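# Push the utility cart into the yellow parking bay

## Task

Move the utility cart into the yellow taped bay so that each of its four wheels sits within the tape and none rests on the tape itself; its three tubes must remain upright in its top tray, the robot must not topple or be left leaning, and the cart must stay in place on its own once the robot stops holding it.

## Robot and tools

Robot: a Hello Robot Stretch 4 with one arm. It has an omni-wheel base, a lift riding up a mast, a telescoping arm reaching forward, a three-joint wrist (yaw, pitch, roll) and a two-finger gripper. It stands about 1.6 m tall, and the base rim lies within 0.23 m of the base origin. Now and then something may briefly shove a loose object such as the cart.

Frames: the base frame sits on the floor under the base centre, with x forward, y left and z up. hand_pose is reported in this frame. It is a point between the open fingertips, and the printed value may be slightly off. The odometry frame is the base frame as it was when the scene began. base_odometry counts wheel turns only, so wheel slip shows up as travel. Its heading runs from -3.142 to 3.142, positive to the left.

execute_actions(actions, cameras): actions is a list holding either one action or nothing. An empty list just returns the state and images. An action may contain "base", "joints" or both, plus optional "pace" and "contact_limits". Alternatively it contains only {"end_of_arm": "enable_torque"}, which re-powers any wrist or gripper motor that shut itself off. Base and joint motions start together but may finish at different times.
- base: exactly one relative move, measured from where the base last reported itself. translate_m drives straight, forward positive, range -2 to 2 m. strafe_m slides sideways, left positive, range -2 to 2 m. rotate_rad turns in place, counter-clockwise (left) positive, range -3.2 to 3.2 rad.
- joints: one object keyed by joint name, each value an absolute target. lift_m is 0 to 1.2 m. arm_m is extension, 0 to 0.55 m. wrist_yaw_rad is -1.134 to 4.276, where 0 points forward, positive turns left and 3.14 is folded back; above 3.4 the arm may block it. wrist_pitch_rad is -1.117 to 4.259, where 0 is level and 1.57 points down. wrist_roll_rad is -1.117 to 4.259, where 0 puts the fingers at equal height and positive turns clockwise as seen from behind. gripper_m is the fingertip gap, -0.038 to 0.141 m; values below 0 press the tips together. A joint value outside its range is clipped to the end and the result notes it. Any other bad value or unknown key rejects the whole call, and nothing moves.
- pace: "slow", "default", "fast" or "max". The base top speed is 0.1, 0.3, 0.4 or 0.6 m/s and the turn rate is 1, 2, 3 or 4 rad/s. With the lift above 0.2 m these are reduced further, down to 0.3 m/s and 1 rad/s at 1.2 m.
- contact_limits: only the key arm_m, from 0 (gentlest) to 0.75 (firmest); the default is 0.5.
- cameras: a list of names from head_camera, head_left_camera, head_right_camera, wrist_camera and "all". Omitting it, null or ["all"] gives every camera, and [] gives none. The pictures line lists the cameras in the same order as the images.
No single action runs longer than 15 s. A joint or base left out of an action may keep pushing toward its earlier target without the status showing it. If a result reports a stop, any later movement, wait or finish calls in that same reply are skipped.

wait(seconds): 0 to 10 s with no new command, then returns the same state and images as an empty execute_actions.
zoom_image(camera, region): region is [x0, y0, x1, y1] in pixels of that camera's latest full image, origin at the top left, at most 504 by 504. It gives an enlarged view.
read_manual(section): returns only licence text and is not useful here.
finished_scene(scene): ends the given scene for good once the robot has held its last command, and reports success. The cart must already be parked and stay that way.

Cameras: head_camera looks forward and down from the mast top; to look elsewhere, turn the base. head_left_camera and head_right_camera are steeper fisheyes that also show the base and arm. wrist_camera looks along the fingers, with the tips near the bottom of its image.

Result lines: joint_positions gives current joint values. Each counts as done within a tolerance: lift and arm ±0.004, yaw and roll ±0.02, pitch ±0.05, gripper ±0.004. base_status and joint_status tell how each motion ended:
- "done": finished. For the base this means the wheels turned the full amount, even if they slipped.
- "off_target": the part rested short of its target and may still push.
- "contact_stop_at_<key>": the part hit something and went slack. A slack lift can sink under load, and a slack base can keep rolling.
- "limit_stop_at_<name>": a built-in limit stopped the motion. limit_stop_at_tilt means a lean of more than 6 degrees; lift, arm and wheels go slack until the lean eases. limit_stop_at_own_body means a self-collision guard fired, often with the gripper pitched up below -0.2 and strongly rolled; you can still move the joint away from the body.
- "torque_fault": a wrist or gripper motor maxed out and went limp. Send enable_torque to recover.
After any stop the old target is dropped. Slack parts hold again at their next command. on_its_own lists what the call did not command; there, "held at" is the target a joint now holds, not where it is.

Other readings:
- lidar_m: 12 distances in metres, one per 30-degree sector, starting straight ahead and going counter-clockwise (4th left, 7th behind, 10th right). "-" means nothing seen, or something closer than 0.25 m. It sees from about 0.15 m up, and can miss clear items, thin legs and much of what is behind.
- wrist_depth_mm: a 7x7 grid of depths from 100 to 2000 mm, listed from the top left.
- turned_by_wheels and turned_by_imu: if they differ by more than about 0.1 rad, the base likely hit something or slipped, and the heading error is roughly their difference.
- base_tilt: degrees, forward and right positive, with a fixed bias of up to 1.5 degrees.
- motor_effort: percent of maximum, positive toward higher joint values, with the peak in brackets. It has a fixed per-motor bias and noise. For wheel_0, wheel_1 and wheel_2, positive turns the base right.

Advice: unfold at the start with lift_m 0.4 and wrist_yaw_rad 0 in one action. Push the cart gently and slowly so the tubes stay upright. Use low contact limits, avoid slamming, and keep the gripper low when pushing or pulling, since a firm push with a raised gripper can tip the robot. Do not turn or drive with more than 1 kg held while arm_m is above 0.2. Before finishing, back away so the cart rests by itself with all its wheels inside the tape. Drops, hard hits and torque faults are penalised, and shorter motion time is better.

Each tool is called after ">>>" as name(argument=value, ...) on one line, values as JSON.

## Session

>>> execute_actions(actions=[])

Scene clock: 0.00 s.
base_odometry: x=+0.000 y=+0.000 heading=+0.000 (m, m, rad; odometry frame)
turned_by_wheels: +0.000 (rad since the last result)
turned_by_imu: +0.000 (rad since the last result)
base_tilt: forward=+0.4 right=+0.8 (deg)
lidar_m: 0.78 0.64 0.62 0.73 1.93 1.95 2.23 0.73 0.79 1.78 1.47 1.75
base_status: not commanded
joint_positions: lift_m=+0.250 arm_m=+0.002 wrist_yaw_rad=+3.162 wrist_pitch_rad=-0.008 wrist_roll_rad=-0.007 gripper_m=+0.057
joint_status: not commanded
motor_effort: lift_m=+19 arm_m=-1 wrist_yaw_rad=+1 wrist_pitch_rad=-6 wrist_roll_rad=-1 gripper_m=-5 wheel_0=+0 wheel_1=+0 wheel_2=+0 (%)
hand_pose: x=-0.1170 y=+0.0816 z=+0.4305 quat_wxyz=(-0.010, +0.004, -0.004, +1.000) (m; base frame)
wrist_depth_mm: - 138 247 - - - 1708 / - 113 138 - - 1983 1708 / - 115 137 - - 1983 1708 / 136 136 180 - - 1983 1661 / 212 - - - - 1983 1661 / 866 1182 209 1863 1576 1808 1661 / 891 991 1078 640 1060 1229 1281
pictures: head_camera, head_left_camera, head_right_camera, wrist_camera
Images, in order (width x height): head_camera 420x560, head_left_camera 420x672, head_right_camera 420x672, wrist_camera 616x392.

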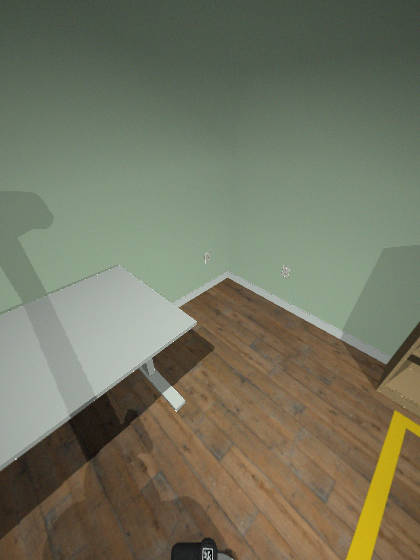

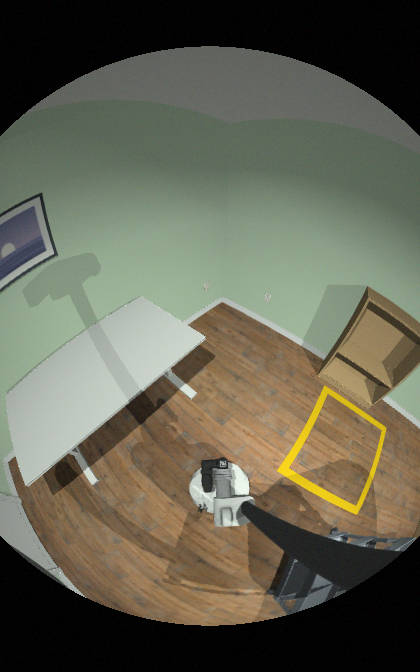

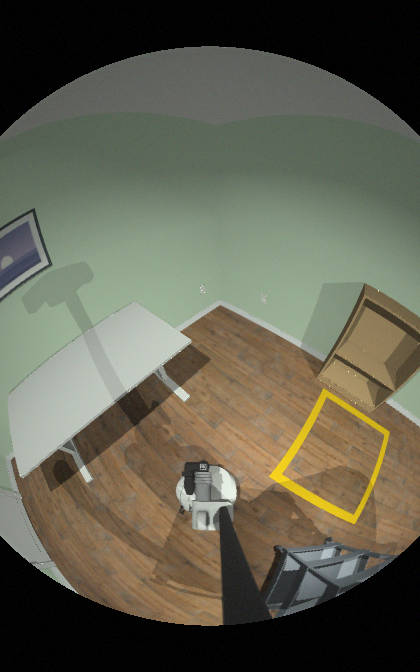

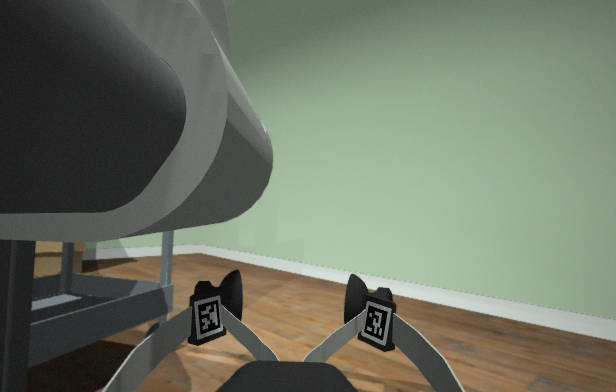

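>>> execute_actions(actions=[{"base":{"rotate_rad":-1.9}}])

Scene clock: 4.90 s.
base_odometry: x=+0.000 y=+0.000 heading=-1.899 (m, m, rad; odometry frame)
turned_by_wheels: -1.899 (rad since the last result)
turned_by_imu: -1.867 (rad since the last result)
base_tilt: forward=+0.5 right=+0.7 (deg)
lidar_m: 2.65 1.59 1.46 1.80 0.68 0.63 0.67 0.84 1.92 1.98 0.96 0.75
base_status: done
joint_positions: lift_m=+0.250 arm_m=+0.002 wrist_yaw_rad=+3.162 wrist_pitch_rad=-0.008 wrist_roll_rad=-0.007 gripper_m=+0.057
joint_status: not commanded
motor_effort: lift_m=+19(19) arm_m=-1(1) wrist_yaw_rad=+2(2) wrist_pitch_rad=-7(7) wrist_roll_rad=+0(1) gripper_m=-1(3) wheel_0=+2(7) wheel_1=+2(8) wheel_2=+3(6) (%)
hand_pose: x=-0.1169 y=+0.0816 z=+0.4305 quat_wxyz=(-0.010, +0.004, -0.004, +1.000) (m; base frame)
wrist_depth_mm: - 138 247 1756 1618 1430 1336 / - 113 138 1756 1537 741 707 / - 115 137 1118 1060 960 891 / 136 136 180 1708 1537 1430 1308 / 213 - 1863 1756 1537 1430 1281 / 1430 1756 209 1661 1464 1397 1281 / 1042 1008 1078 640 1060 1255 1255
pictures: head_camera, head_left_camera, head_right_camera, wrist_camera
Images, in order (width x height): head_camera 420x560, head_left_camera 420x672, head_right_camera 420x672, wrist_camera 616x392.

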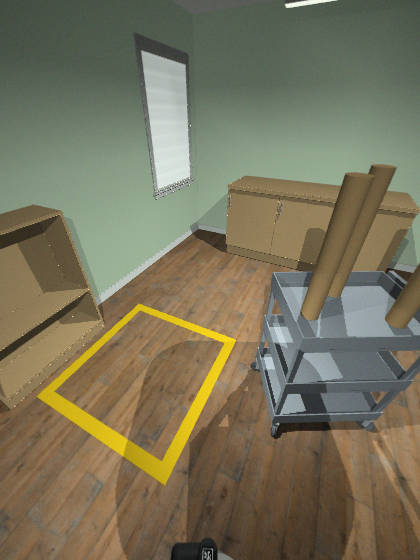

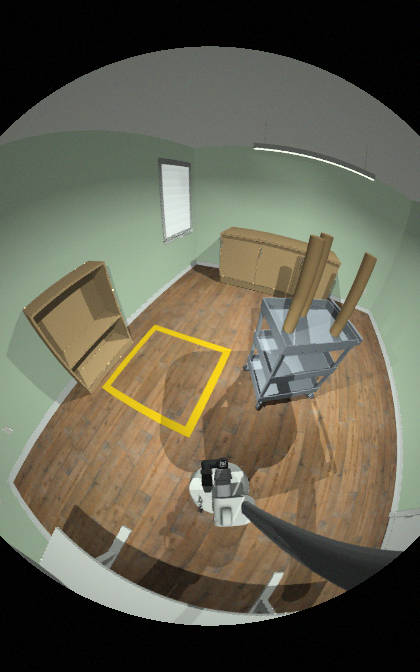

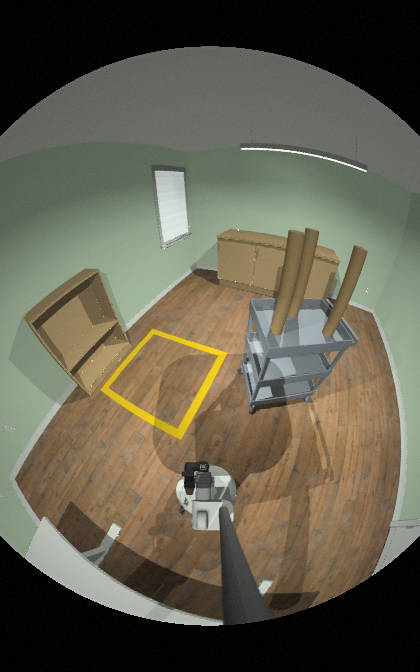

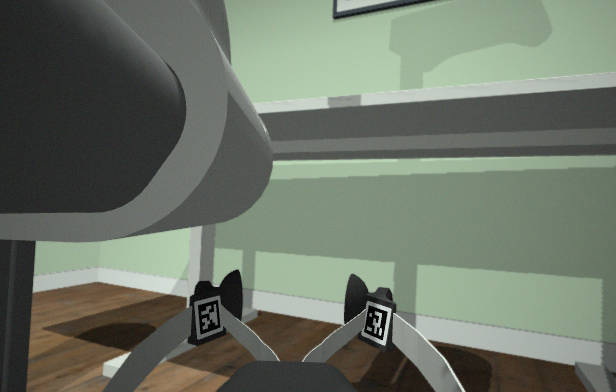

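>>> execute_actions(actions=[{"base":{"strafe_m":-1.45},"pace":"fast"}])

Scene clock: 19.57 s.
base_odometry: x=-1.373 y=+0.468 heading=-1.899 (m, m, rad; odometry frame)
turned_by_wheels: +0.000 (rad since the last result)
turned_by_imu: +0.003 (rad since the last result)
base_tilt: forward=+0.6 right=+0.8 (deg)
lidar_m: 2.08 0.83 0.99 2.01 1.31 1.29 0.99 0.65 0.58 0.62 0.82 1.81
base_status: done
joint_positions: lift_m=+0.250 arm_m=+0.002 wrist_yaw_rad=+3.162 wrist_pitch_rad=-0.008 wrist_roll_rad=-0.007 gripper_m=+0.057
joint_status: not commanded
motor_effort: lift_m=+19(19) arm_m=-1(1) wrist_yaw_rad=+3(1) wrist_pitch_rad=-7(7) wrist_roll_rad=-1(0) gripper_m=-6(1) wheel_0=-3(11) wheel_1=+2(11) wheel_2=+1(1) (%)
hand_pose: x=-0.1169 y=+0.0816 z=+0.4305 quat_wxyz=(-0.010, +0.004, -0.004, +1.000) (m; base frame)
wrist_depth_mm: - 138 247 1756 - 1983 1863 / - 113 138 1756 - - 1808 / - 115 137 1756 - 1983 1808 / 136 136 180 1756 - 1983 1808 / 212 878 1182 1808 - 1983 1808 / 732 917 209 1576 1576 1921 1756 / 732 831 1060 640 1060 1255 1281
pictures: head_camera, head_left_camera, head_right_camera, wrist_camera
Images, in order (width x height): head_camera 420x560, head_left_camera 420x672, head_right_camera 420x672, wrist_camera 616x392.

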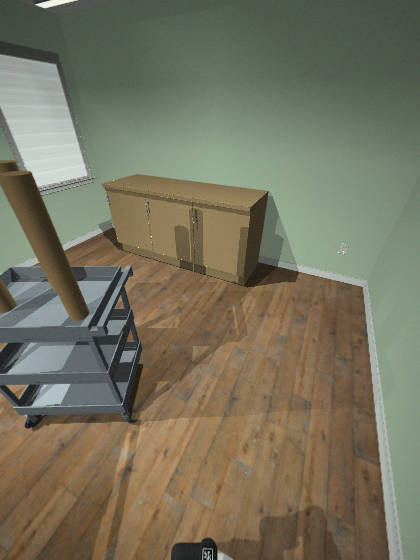

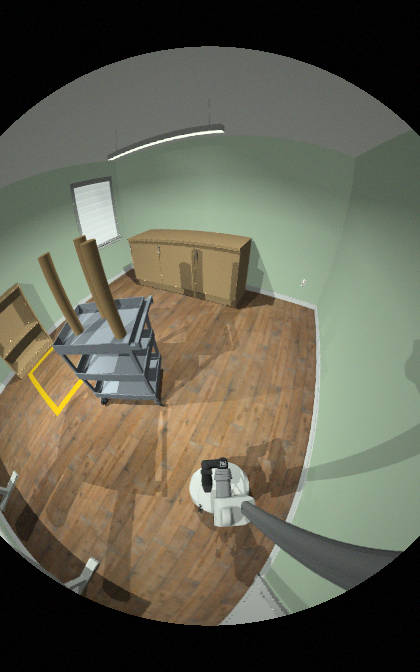

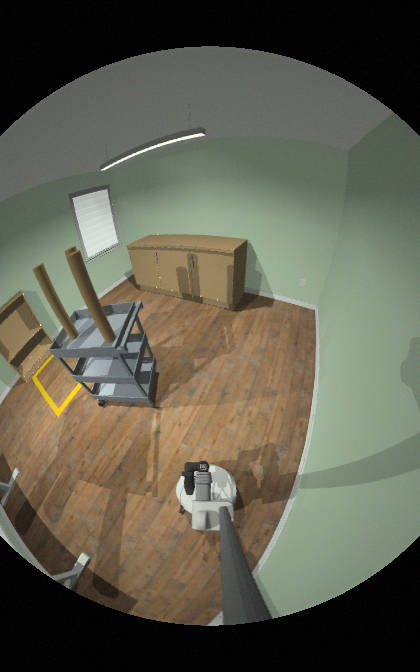

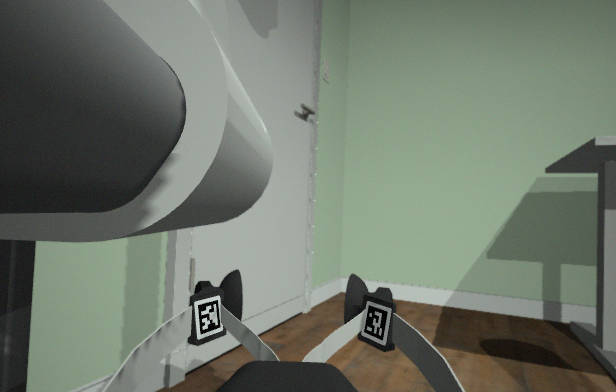

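>>> execute_actions(actions=[{"base":{"translate_m":0.85},"pace":"fast"}], cameras=[])

>>> execute_actions(actions=[{"base":{"strafe_m":-0.25},"pace":"fast"}], cameras=[])

>>> execute_actions(actions=[{"base":{"rotate_rad":1.55},"joints":{"lift_m":0.72}}])

Scene clock: 27.07 s.
base_odometry: x=-1.647 y=-0.337 heading=-1.899 (m, m, rad; odometry frame)
turned_by_wheels: +0.000 (rad since the last result)
turned_by_imu: +0.005 (rad since the last result)
base_tilt: forward=+0.5 right=+0.8 (deg)
lidar_m: 1.22 1.61 0.44 0.40 0.41 1.97 1.58 1.05 0.96 0.97 1.27 1.36
base_status: done
joint_positions: lift_m=+0.250 arm_m=+0.002 wrist_yaw_rad=+3.162 wrist_pitch_rad=-0.008 wrist_roll_rad=-0.007 gripper_m=+0.057
joint_status: not commanded
motor_effort: lift_m=+19(19) arm_m=-1(1) wrist_yaw_rad=+1(1) wrist_pitch_rad=-7(7) wrist_roll_rad=+0(1) gripper_m=+0(6) wheel_0=+0(8) wheel_1=-1(8) wheel_2=+2(12) (%)
hand_pose: x=-0.1169 y=+0.0816 z=+0.4305 quat_wxyz=(-0.010, +0.004, -0.004, +1.000) (m; base frame)
wrist_depth_mm: - 138 247 - - - - / - 113 138 - - - - / - 115 137 - - - - / 136 136 180 - - - - / 212 1281 1756 - - - - / 1078 1308 208 1863 1618 1983 - / 1025 1008 1078 640 1060 1229 1281
pictures: none
No camera images: the call's "cameras" was empty. Leave "cameras" out to get every camera's image.

Scene clock: 28.83 s.
base_odometry: x=-1.883 y=-0.256 heading=-1.899 (m, m, rad; odometry frame)
turned_by_wheels: +0.000 (rad since the last result)
turned_by_imu: +0.000 (rad since the last result)
base_tilt: forward=+0.5 right=+0.8 (deg)
lidar_m: 1.18 1.46 0.74 0.65 2.26 2.14 1.17 0.79 0.72 0.74 0.99 1.78
base_status: done
joint_positions: lift_m=+0.250 arm_m=+0.002 wrist_yaw_rad=+3.162 wrist_pitch_rad=-0.008 wrist_roll_rad=-0.007 gripper_m=+0.057
joint_status: not commanded
motor_effort: lift_m=+19(19) arm_m=-1(1) wrist_yaw_rad=+3(0) wrist_pitch_rad=-6(7) wrist_roll_rad=+1(1) gripper_m=-6(2) wheel_0=-2(12) wheel_1=+2(12) wheel_2=+0(2) (%)
hand_pose: x=-0.1169 y=+0.0816 z=+0.4305 quat_wxyz=(-0.010, +0.004, -0.004, +1.000) (m; base frame)
wrist_depth_mm: - 138 247 - - - - / - 113 138 - - - - / - 115 137 - - - - / 136 136 180 - - - - / 213 1025 1430 - - - - / 842 1060 208 1708 1576 - - / 854 960 1098 640 1078 1255 1281
pictures: none
No camera images: the call's "cameras" was empty. Leave "cameras" out to get every camera's image.

Scene clock: 31.70 s.
base_odometry: x=-1.883 y=-0.256 heading=-0.349 (m, m, rad; odometry frame)
turned_by_wheels: +1.550 (rad since the last result)
turned_by_imu: +1.527 (rad since the last result)
base_tilt: forward=+0.4 right=+0.8 (deg)
lidar_m: 0.66 2.28 2.10 1.26 0.82 0.71 0.76 0.96 1.76 1.18 1.47 0.72
base_status: done
joint_positions: lift_m=+0.720 arm_m=+0.002 wrist_yaw_rad=+3.162 wrist_pitch_rad=-0.008 wrist_roll_rad=-0.007 gripper_m=+0.057
joint_status: all done
motor_effort: lift_m=+21(25) arm_m=-1(1) wrist_yaw_rad=+4(1) wrist_pitch_rad=-7(7) wrist_roll_rad=+1(1) gripper_m=-2(4) wheel_0=+0(6) wheel_1=+1(6) wheel_2=-1(8) (%)
hand_pose: x=-0.1169 y=+0.0816 z=+0.9003 quat_wxyz=(-0.010, +0.004, -0.004, +1.000) (m; base frame)
wrist_depth_mm: - 138 246 931 854 768 715 / - 113 138 931 854 768 715 / - 115 137 917 831 768 707 / 136 136 180 917 831 759 707 / 213 1138 1025 917 831 759 699 / 1229 1138 209 917 788 750 699 / 1255 1078 1008 512 820 732 691
pictures: head_camera, head_left_camera, head_right_camera, wrist_camera
Images, in order (width x height): head_camera 420x560, head_left_camera 420x672, head_right_camera 420x672, wrist_camera 616x392.

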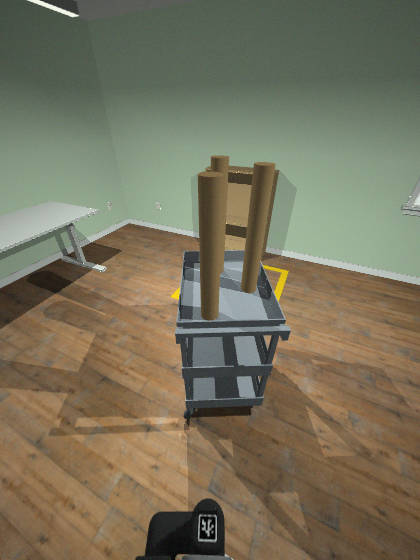

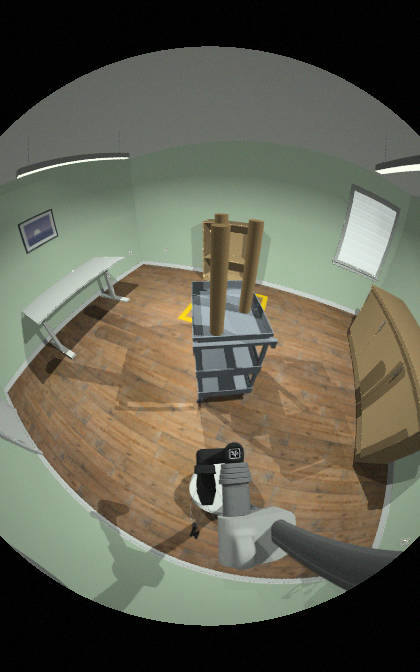

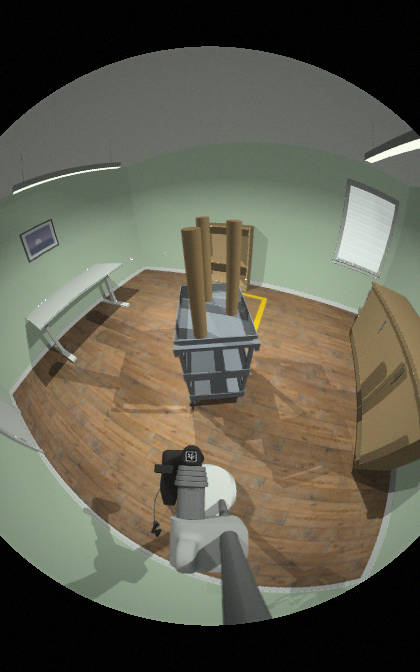

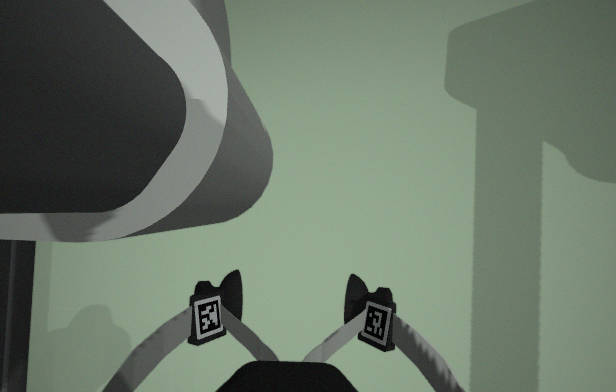

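>>> execute_actions(actions=[{"joints":{"wrist_yaw_rad":0,"wrist_roll_rad":1.57,"gripper_m":0.1}}], cameras=["wrist_camera","head_camera"])

>>> zoom_image(camera="head_camera", region=[150,240,320,480])

Scene clock: 39.47 s.
base_odometry: x=-1.883 y=-0.256 heading=-0.349 (m, m, rad; odometry frame)
turned_by_wheels: +0.000 (rad since the last result)
turned_by_imu: +0.002 (rad since the last result)
base_tilt: forward=+0.4 right=+0.8 (deg)
lidar_m: 0.63 2.30 2.13 1.21 0.80 0.72 0.75 0.97 1.77 1.21 1.48 0.71
base_status: not commanded
joint_positions: lift_m=+0.720 arm_m=+0.002 wrist_yaw_rad=+0.000 wrist_pitch_rad=-0.008 wrist_roll_rad=+1.570 gripper_m=+0.100
joint_status: all done
motor_effort: lift_m=+21(21) arm_m=-1(1) wrist_yaw_rad=+1(6) wrist_pitch_rad=-7(7) wrist_roll_rad=+1(8) gripper_m=-1(1) wheel_0=+0(0) wheel_1=+1(1) wheel_2=-1(1) (%)
hand_pose: x=+0.4618 y=-0.0873 z=+0.9003 quat_wxyz=(+0.707, +0.707, -0.003, +0.003) (m; base frame)
wrist_depth_mm: - - - - - 1863 1308 / - - - - - 1756 1255 / - - - - - 798 564 / - - 831 820 1182 854 559 / - 976 976 627 1160 854 549 / 597 591 597 597 216 854 544 / - - - 160 549 732 535
pictures: head_camera, wrist_camera
Images, in order (width x height): head_camera 420x560, wrist_camera 616x392.

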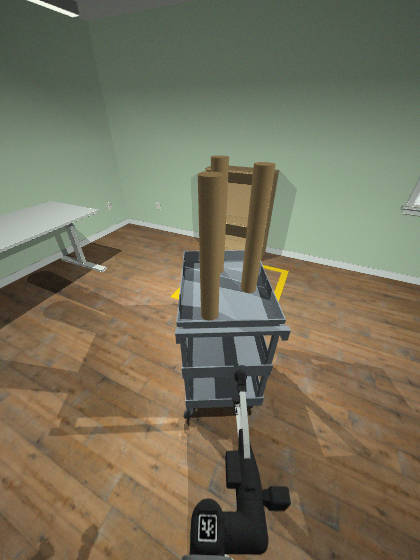

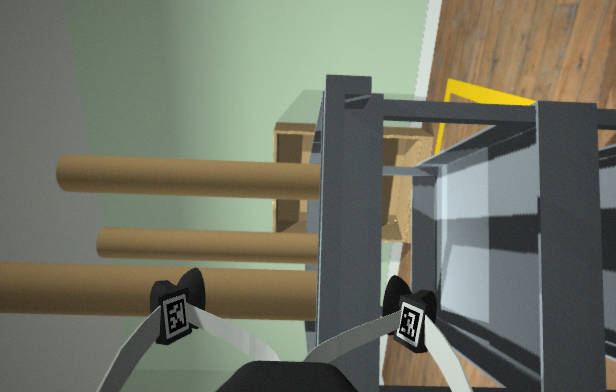

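Region (150, 240, 320, 480) of head_camera's 420x560 image, scaled by 2.100, with more detail than that image has; it fills the left 357 columns of this view, and the rest is white.

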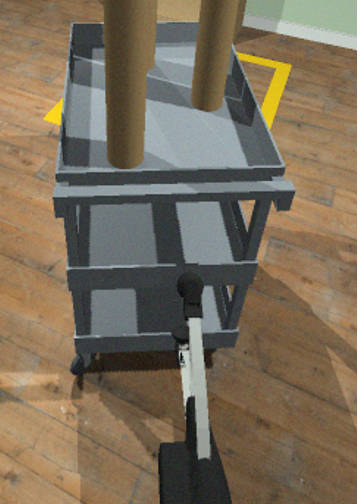

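>>> execute_actions(actions=[{"base":{"translate_m":0.12},"joints":{"lift_m":0.665,"gripper_m":0.12}}], cameras=["wrist_camera","head_camera"])

Scene clock: 46.23 s.
base_odometry: x=-1.771 y=-0.297 heading=-0.349 (m, m, rad; odometry frame)
turned_by_wheels: +0.000 (rad since the last result)
turned_by_imu: +0.002 (rad since the last result)
base_tilt: forward=+0.5 right=+0.8 (deg)
lidar_m: 0.53 2.28 2.06 1.39 0.94 0.84 0.87 1.09 1.81 1.22 1.54 0.59
base_status: done
joint_positions: lift_m=+0.665 arm_m=+0.002 wrist_yaw_rad=+0.000 wrist_pitch_rad=-0.008 wrist_roll_rad=+1.570 gripper_m=+0.120
joint_status: all done
motor_effort: lift_m=+17(19) arm_m=-1(1) wrist_yaw_rad=+1(1) wrist_pitch_rad=-7(7) wrist_roll_rad=+1(1) gripper_m=-6(4) wheel_0=+1(6) wheel_1=+1(6) wheel_2=+0(11) (%)
hand_pose: x=+0.4617 y=-0.0873 z=+0.8457 quat_wxyz=(+0.707, +0.707, -0.003, +0.003) (m; base frame)
wrist_depth_mm: - - - - - 1808 1229 / - - - 427 449 1464 439 / - - - 424 - 707 436 / - - 715 418 1042 750 430 / - 866 878 413 - 741 430 / 473 213 477 407 219 691 469 / - - - 155 - 640 466
pictures: head_camera, wrist_camera
Images, in order (width x height): head_camera 420x560, wrist_camera 616x392.

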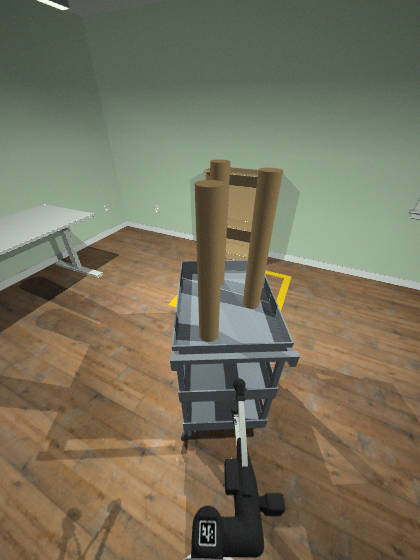

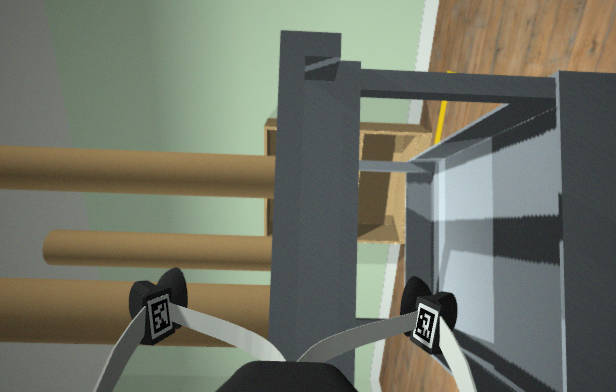

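>>> execute_actions(actions=[{"base":{"translate_m":0.11},"joints":{"gripper_m":0.09},"pace":"slow"}])

>>> zoom_image(camera="head_left_camera", region=[150,300,330,460])

Scene clock: 52.63 s.
base_odometry: x=-1.668 y=-0.335 heading=-0.349 (m, m, rad; odometry frame)
turned_by_wheels: +0.000 (rad since the last result)
turned_by_imu: +0.002 (rad since the last result)
base_tilt: forward=+0.5 right=+0.7 (deg)
lidar_m: 0.45 0.48 1.99 1.57 1.03 0.95 0.98 1.22 1.59 1.21 1.60 0.47
base_status: done
joint_positions: lift_m=+0.665 arm_m=+0.002 wrist_yaw_rad=+0.000 wrist_pitch_rad=-0.008 wrist_roll_rad=+1.570 gripper_m=+0.090
joint_status: all done
motor_effort: lift_m=+16(16) arm_m=-1(1) wrist_yaw_rad=-1(1) wrist_pitch_rad=-7(6) wrist_roll_rad=+2(2) gripper_m=-3(1) wheel_0=+3(5) wheel_1=+3(5) wheel_2=-4(8) (%)
hand_pose: x=+0.4617 y=-0.0873 z=+0.8457 quat_wxyz=(+0.707, +0.707, -0.003, +0.003) (m; base frame)
wrist_depth_mm: - - - 286 327 1499 1138 / - - - 312 - 1618 473 / 585 - - 310 - 723 525 / - - 609 304 931 750 521 / 750 750 759 300 917 741 517 / 389 392 217 297 214 741 512 / 362 359 364 198 866 661 512
pictures: head_camera, head_left_camera, head_right_camera, wrist_camera
Images, in order (width x height): head_camera 420x560, head_left_camera 420x672, head_right_camera 420x672, wrist_camera 616x392.

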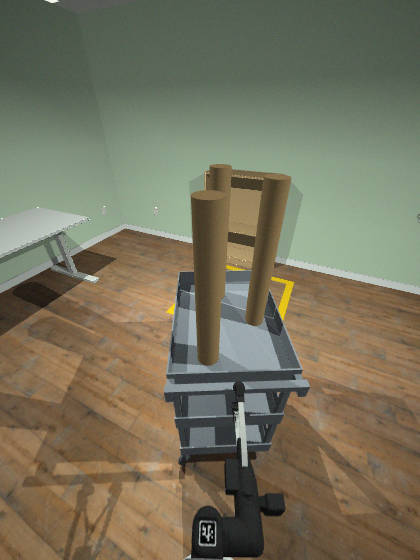

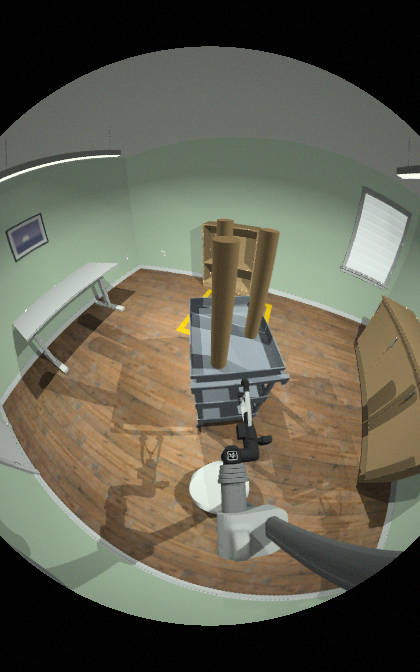

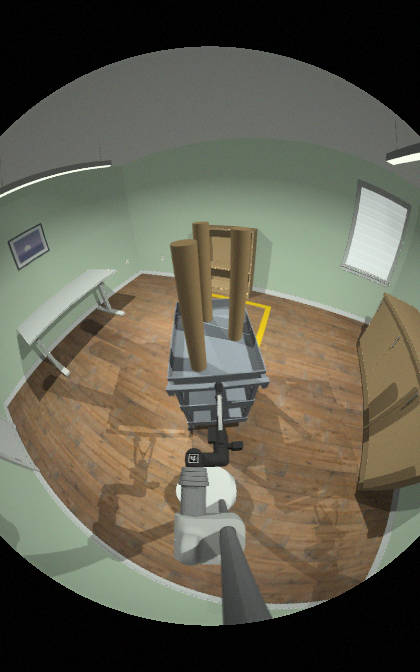

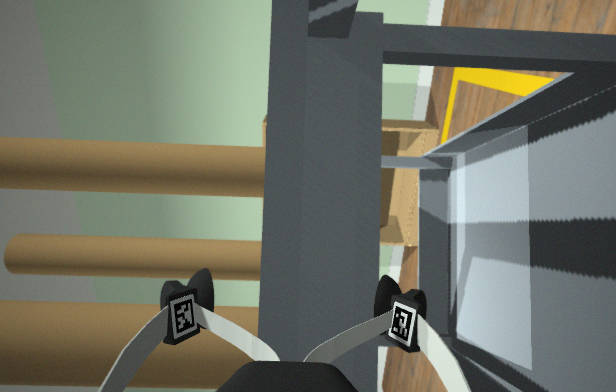

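Region (150, 300, 330, 460) of head_left_camera's 420x672 image, scaled by 2.800, with more detail than that image has.

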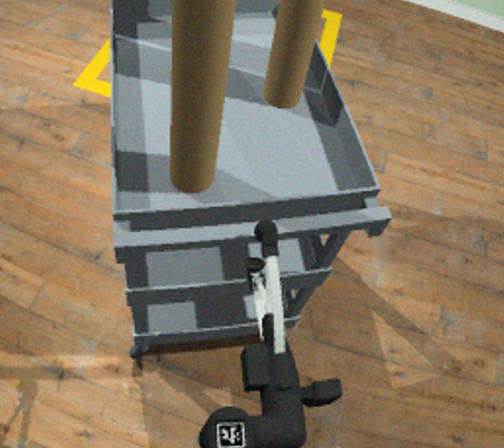

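>>> execute_actions(actions=[{"base":{"translate_m":0.025},"joints":{"lift_m":0.672},"pace":"slow"}], cameras=[])

>>> execute_actions(actions=[{"joints":{"gripper_m":0.0}}])

>>> zoom_image(camera="head_left_camera", region=[150,300,330,460])

Scene clock: 57.80 s.
base_odometry: x=-1.644 y=-0.343 heading=-0.349 (m, m, rad; odometry frame)
turned_by_wheels: +0.000 (rad since the last result)
turned_by_imu: +0.002 (rad since the last result)
base_tilt: forward=+0.4 right=+0.8 (deg)
lidar_m: 0.39 0.44 1.99 1.59 1.06 0.97 1.00 1.29 1.47 1.23 1.59 0.45
base_status: done
joint_positions: lift_m=+0.672 arm_m=+0.002 wrist_yaw_rad=+0.000 wrist_pitch_rad=-0.008 wrist_roll_rad=+1.570 gripper_m=+0.090
joint_status: all done
motor_effort: lift_m=+22(24) arm_m=-1(1) wrist_yaw_rad=+0(1) wrist_pitch_rad=-7(7) wrist_roll_rad=+1(1) gripper_m=-1(6) wheel_0=+2(4) wheel_1=+2(4) wheel_2=-3(6) (%)
hand_pose: x=+0.4617 y=-0.0873 z=+0.8522 quat_wxyz=(+0.707, +0.707, -0.003, +0.003) (m; base frame)
wrist_depth_mm: - - - 270 294 303 309 / - - - 287 291 1808 500 / 554 569 - 283 287 723 535 / - - - 281 285 759 530 / 715 723 732 218 281 750 525 / 387 - 216 216 213 741 521 / 336 338 340 187 272 661 517
pictures: none
No camera images: the call's "cameras" was empty. Leave "cameras" out to get every camera's image.

Scene clock: 59.50 s.
base_odometry: x=-1.644 y=-0.343 heading=-0.349 (m, m, rad; odometry frame)
turned_by_wheels: +0.000 (rad since the last result)
turned_by_imu: +0.001 (rad since the last result)
base_tilt: forward=+0.4 right=+0.7 (deg)
lidar_m: 0.39 0.44 2.00 1.58 1.04 0.96 0.97 1.26 1.46 1.22 1.60 0.47
base_status: not commanded
joint_positions: lift_m=+0.672 arm_m=+0.002 wrist_yaw_rad=+0.004 wrist_pitch_rad=-0.011 wrist_roll_rad=+1.570 gripper_m=+0.000
joint_status: all done
motor_effort: lift_m=+21(22) arm_m=-1(1) wrist_yaw_rad=-7(6) wrist_pitch_rad=+2(7) wrist_roll_rad=+2(1) gripper_m=-15(16) wheel_0=+2(3) wheel_1=+2(2) wheel_2=+0(3) (%)
hand_pose: x=+0.4620 y=-0.0864 z=+0.8532 quat_wxyz=(+0.707, +0.707, -0.003, +0.005) (m; base frame)
wrist_depth_mm: - - - 224 287 297 298 / - - - 221 285 1808 521 / 549 559 - 278 282 732 544 / - - - 274 278 768 535 / 723 732 715 272 274 759 530 / 377 - 202 210 272 750 525 / 334 332 336 208 266 668 521
pictures: head_camera, head_left_camera, head_right_camera, wrist_camera
Images, in order (width x height): head_camera 420x560, head_left_camera 420x672, head_right_camera 420x672, wrist_camera 616x392.

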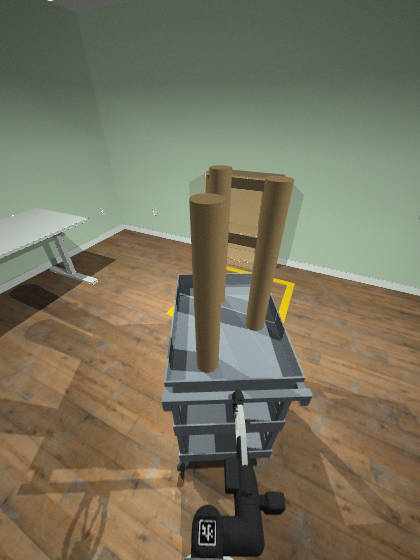

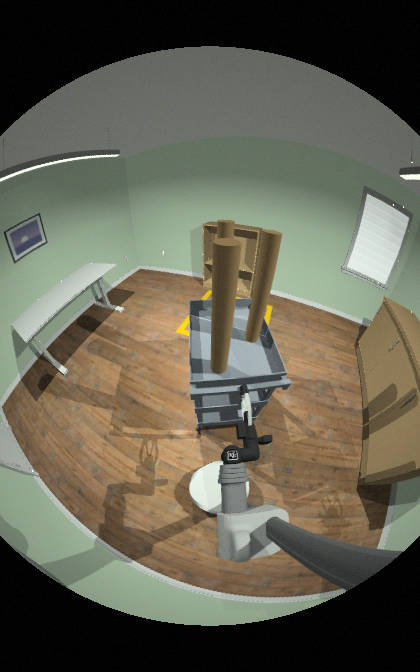

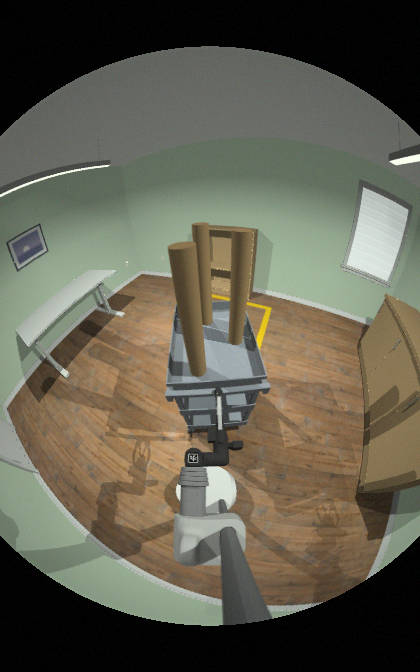

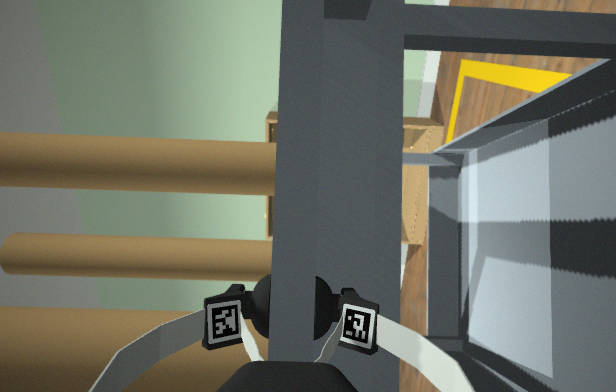

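Region (150, 300, 330, 460) of head_left_camera's 420x672 image, scaled by 2.800, with more detail than that image has.

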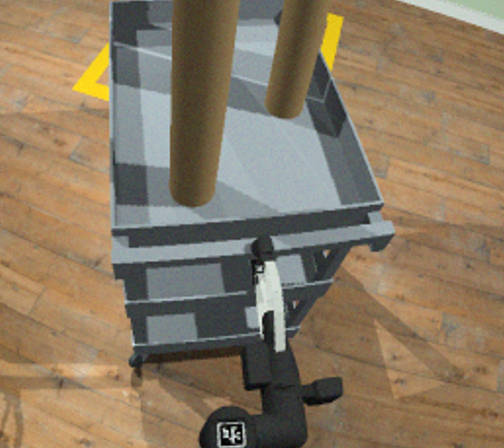

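>>> execute_actions(actions=[{"base":{"translate_m":0.3},"pace":"slow"}], cameras=["head_camera","head_left_camera"])

Scene clock: 67.07 s.
base_odometry: x=-1.362 y=-0.446 heading=-0.349 (m, m, rad; odometry frame)
turned_by_wheels: +0.000 (rad since the last result)
turned_by_imu: +0.003 (rad since the last result)
base_tilt: forward=+0.3 right=+0.8 (deg)
lidar_m: 0.41 0.44 1.86 2.04 1.36 1.22 1.28 1.64 1.34 1.34 1.74 0.45
base_status: done
joint_positions: lift_m=+0.672 arm_m=+0.002 wrist_yaw_rad=-0.002 wrist_pitch_rad=-0.011 wrist_roll_rad=+1.570 gripper_m=+0.000
joint_status: not commanded
motor_effort: lift_m=+21(21) arm_m=-1(1) wrist_yaw_rad=+9(22) wrist_pitch_rad=+2(2) wrist_roll_rad=+0(1) gripper_m=-17(19) wheel_0=+1(7) wheel_1=+2(6) wheel_2=-4(12) (%)
hand_pose: x=+0.4615 y=-0.0881 z=+0.8532 quat_wxyz=(+0.707, +0.707, -0.005, +0.003) (m; base frame)
wrist_depth_mm: - - - 217 281 289 290 / - - - 216 278 1808 508 / 535 539 544 274 277 732 539 / - - - 272 274 778 535 / 723 723 723 271 273 768 530 / 362 370 201 209 271 750 525 / 336 157 338 208 268 661 521
pictures: head_camera, head_left_camera
Images, in order (width x height): head_camera 420x560, head_left_camera 420x672.

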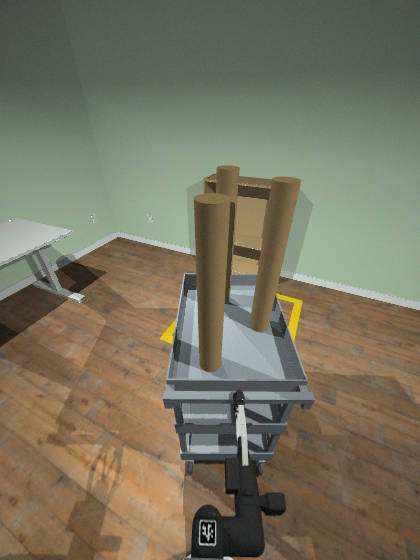

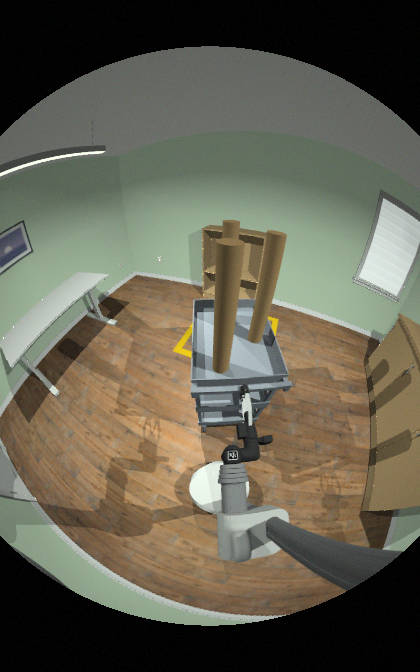

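Yawing slowly to the right, which is the desired direction.

>>> execute_actions(actions=[{"base":{"translate_m":0.4},"pace":"slow"}], cameras=["head_camera","head_left_camera","head_right_camera"])

Scene clock: 75.33 s.
base_odometry: x=-0.987 y=-0.582 heading=-0.349 (m, m, rad; odometry frame)
turned_by_wheels: +0.000 (rad since the last result)
turned_by_imu: +0.004 (rad since the last result)
base_tilt: forward=+0.4 right=+0.7 (deg)
lidar_m: 0.43 0.46 1.69 1.73 1.75 1.62 1.63 2.08 1.47 1.52 2.00 0.45
base_status: done
joint_positions: lift_m=+0.672 arm_m=+0.002 wrist_yaw_rad=-0.003 wrist_pitch_rad=-0.011 wrist_roll_rad=+1.570 gripper_m=+0.000
joint_status: not commanded
motor_effort: lift_m=+21(21) arm_m=-1(1) wrist_yaw_rad=+10(11) wrist_pitch_rad=+2(2) wrist_roll_rad=+1(1) gripper_m=-18(15) wheel_0=+2(5) wheel_1=+2(5) wheel_2=-4(9) (%)
hand_pose: x=+0.4615 y=-0.0881 z=+0.8532 quat_wxyz=(+0.707, +0.707, -0.005, +0.003) (m; base frame)
wrist_depth_mm: 1661 1708 1708 207 270 293 287 / 1863 1808 1808 208 270 1661 508 / 530 530 539 268 271 750 539 / 1983 - 1983 268 271 768 535 / - 741 732 268 271 759 530 / 355 359 200 209 271 759 521 / 340 157 343 208 271 654 525
pictures: head_camera, head_left_camera, head_right_camera
Images, in order (width x height): head_camera 420x560, head_left_camera 420x672, head_right_camera 420x672.

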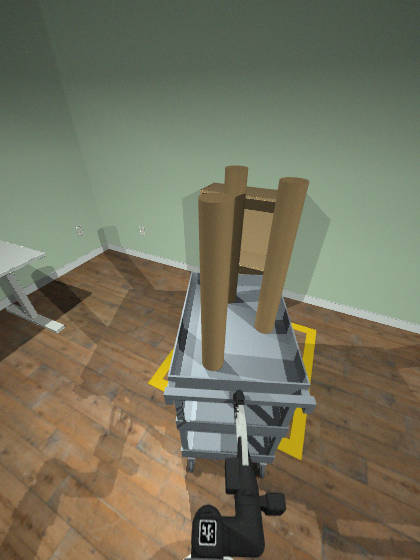

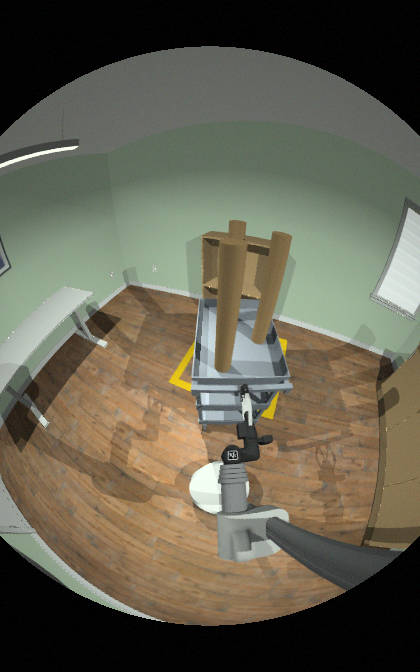

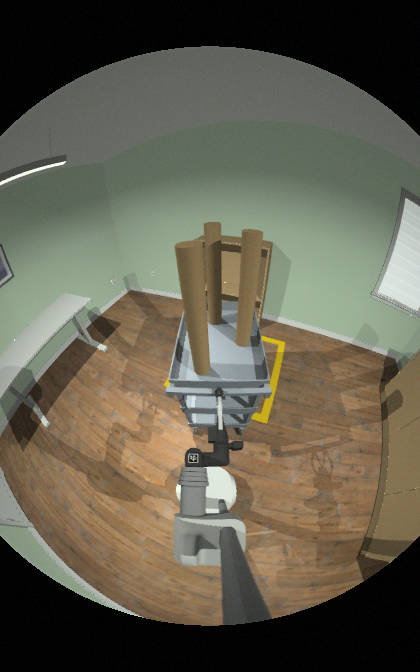

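>>> execute_actions(actions=[{"base":{"translate_m":0.45},"pace":"slow"}], cameras=["head_camera","head_left_camera","head_right_camera"])

>>> execute_actions(actions=[{"base":{"strafe_m":-0.1},"pace":"slow"}], cameras=["head_camera","head_left_camera","head_right_camera"])

Scene clock: 86.57 s.
base_odometry: x=-0.564 y=-0.736 heading=-0.349 (m, m, rad; odometry frame)
turned_by_wheels: +0.000 (rad since the last result)
turned_by_imu: +0.004 (rad since the last result)
base_tilt: forward=+0.4 right=+0.8 (deg)
lidar_m: 0.42 0.47 1.53 1.58 2.19 2.03 2.08 1.83 1.67 1.71 1.82 0.45
base_status: done
joint_positions: lift_m=+0.672 arm_m=+0.002 wrist_yaw_rad=-0.002 wrist_pitch_rad=-0.011 wrist_roll_rad=+1.570 gripper_m=+0.000
joint_status: not commanded
motor_effort: lift_m=+21(21) arm_m=-1(1) wrist_yaw_rad=+9(8) wrist_pitch_rad=+1(2) wrist_roll_rad=+1(1) gripper_m=-14(18) wheel_0=+3(6) wheel_1=+3(4) wheel_2=-5(11) (%)
hand_pose: x=+0.4615 y=-0.0881 z=+0.8532 quat_wxyz=(+0.707, +0.707, -0.005, +0.003) (m; base frame)
wrist_depth_mm: 1308 1308 1308 198 257 1078 759 / 1366 1366 1366 200 260 1098 517 / 525 525 525 260 264 778 539 / 732 741 1537 263 265 778 530 / 1661 1661 1661 266 270 759 530 / 349 353 200 208 271 732 525 / 355 158 347 210 274 640 525
pictures: head_camera, head_left_camera, head_right_camera
Images, in order (width x height): head_camera 420x560, head_left_camera 420x672, head_right_camera 420x672.

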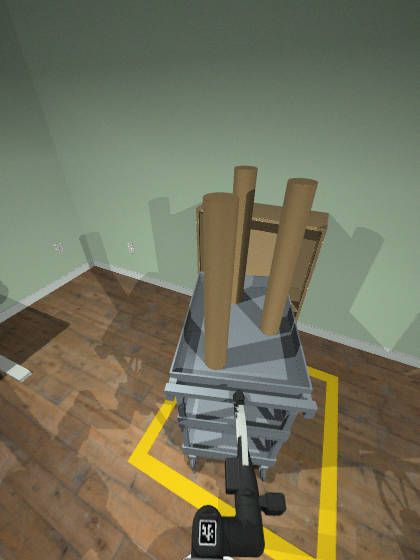

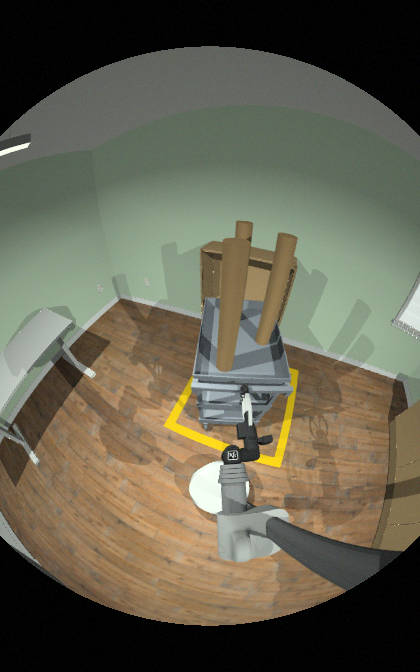

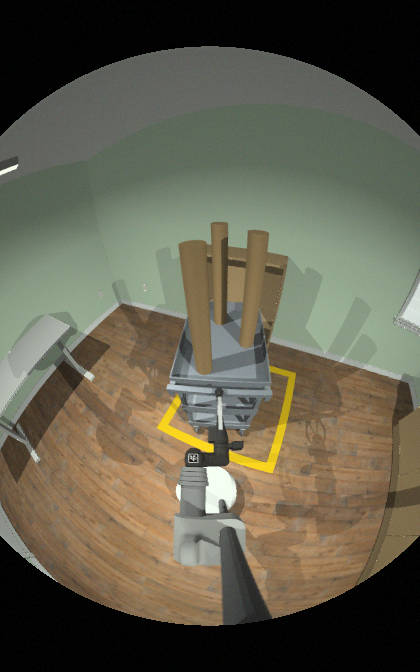

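Scene clock: 88.70 s.
base_odometry: x=-0.598 y=-0.830 heading=-0.349 (m, m, rad; odometry frame)
turned_by_wheels: +0.000 (rad since the last result)
turned_by_imu: +0.001 (rad since the last result)
base_tilt: forward=+0.5 right=+0.8 (deg)
lidar_m: 0.42 0.42 1.62 1.68 2.26 2.07 2.10 1.73 1.57 1.63 1.77 0.44
base_status: done
joint_positions: lift_m=+0.672 arm_m=+0.002 wrist_yaw_rad=+0.007 wrist_pitch_rad=-0.011 wrist_roll_rad=+1.570 gripper_m=+0.000
joint_status: not commanded
on_its_own: wrist_yaw_rad is at rest, and its effort (-19) is outside its rest range (-13 to +13)
motor_effort: lift_m=+21(21) arm_m=-1(1) wrist_yaw_rad=-19(25) wrist_pitch_rad=+1(2) wrist_roll_rad=+1(0) gripper_m=-17(15) wheel_0=+3(10) wheel_1=-1(6) wheel_2=+1(6) (%)
hand_pose: x=+0.4623 y=-0.0854 z=+0.8532 quat_wxyz=(+0.707, +0.707, -0.001, +0.006) (m; base frame)
wrist_depth_mm: 1255 1281 1281 220 283 294 294 / 1366 1336 1366 218 281 1336 525 / 539 549 559 276 279 759 539 / 1499 1537 1366 273 274 778 535 / 715 723 732 271 273 759 530 / 370 1708 201 208 270 750 525 / 334 332 336 208 266 654 521
pictures: head_camera, head_left_camera, head_right_camera
Images, in order (width x height): head_camera 420x560, head_left_camera 420x672, head_right_camera 420x672.

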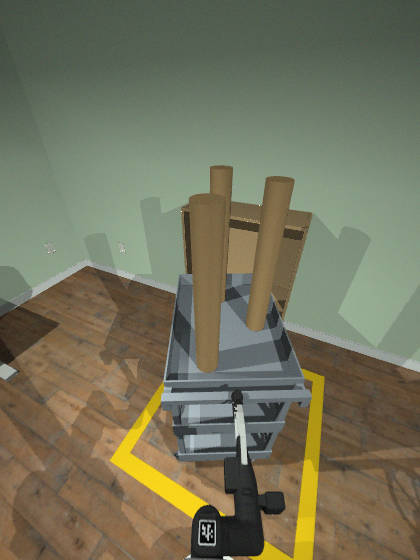

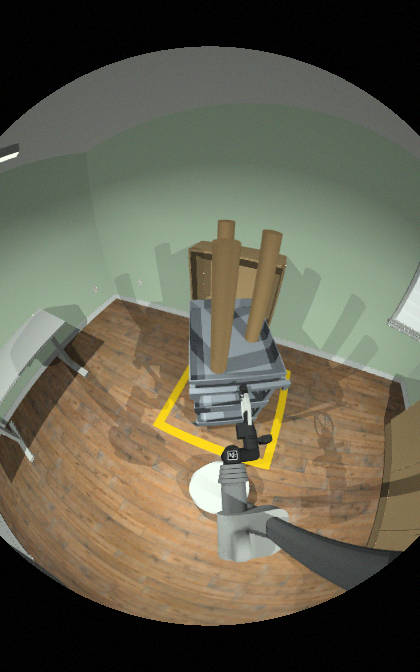

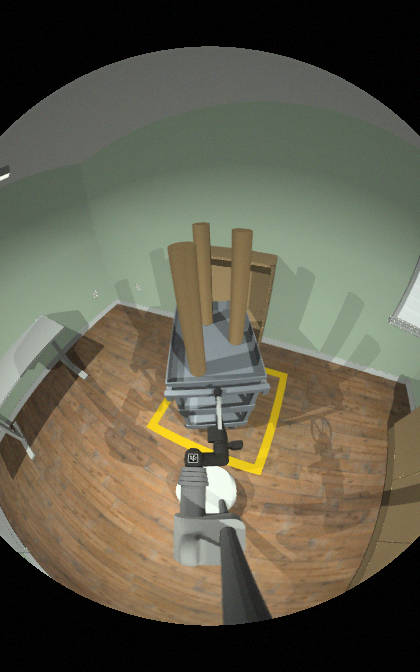

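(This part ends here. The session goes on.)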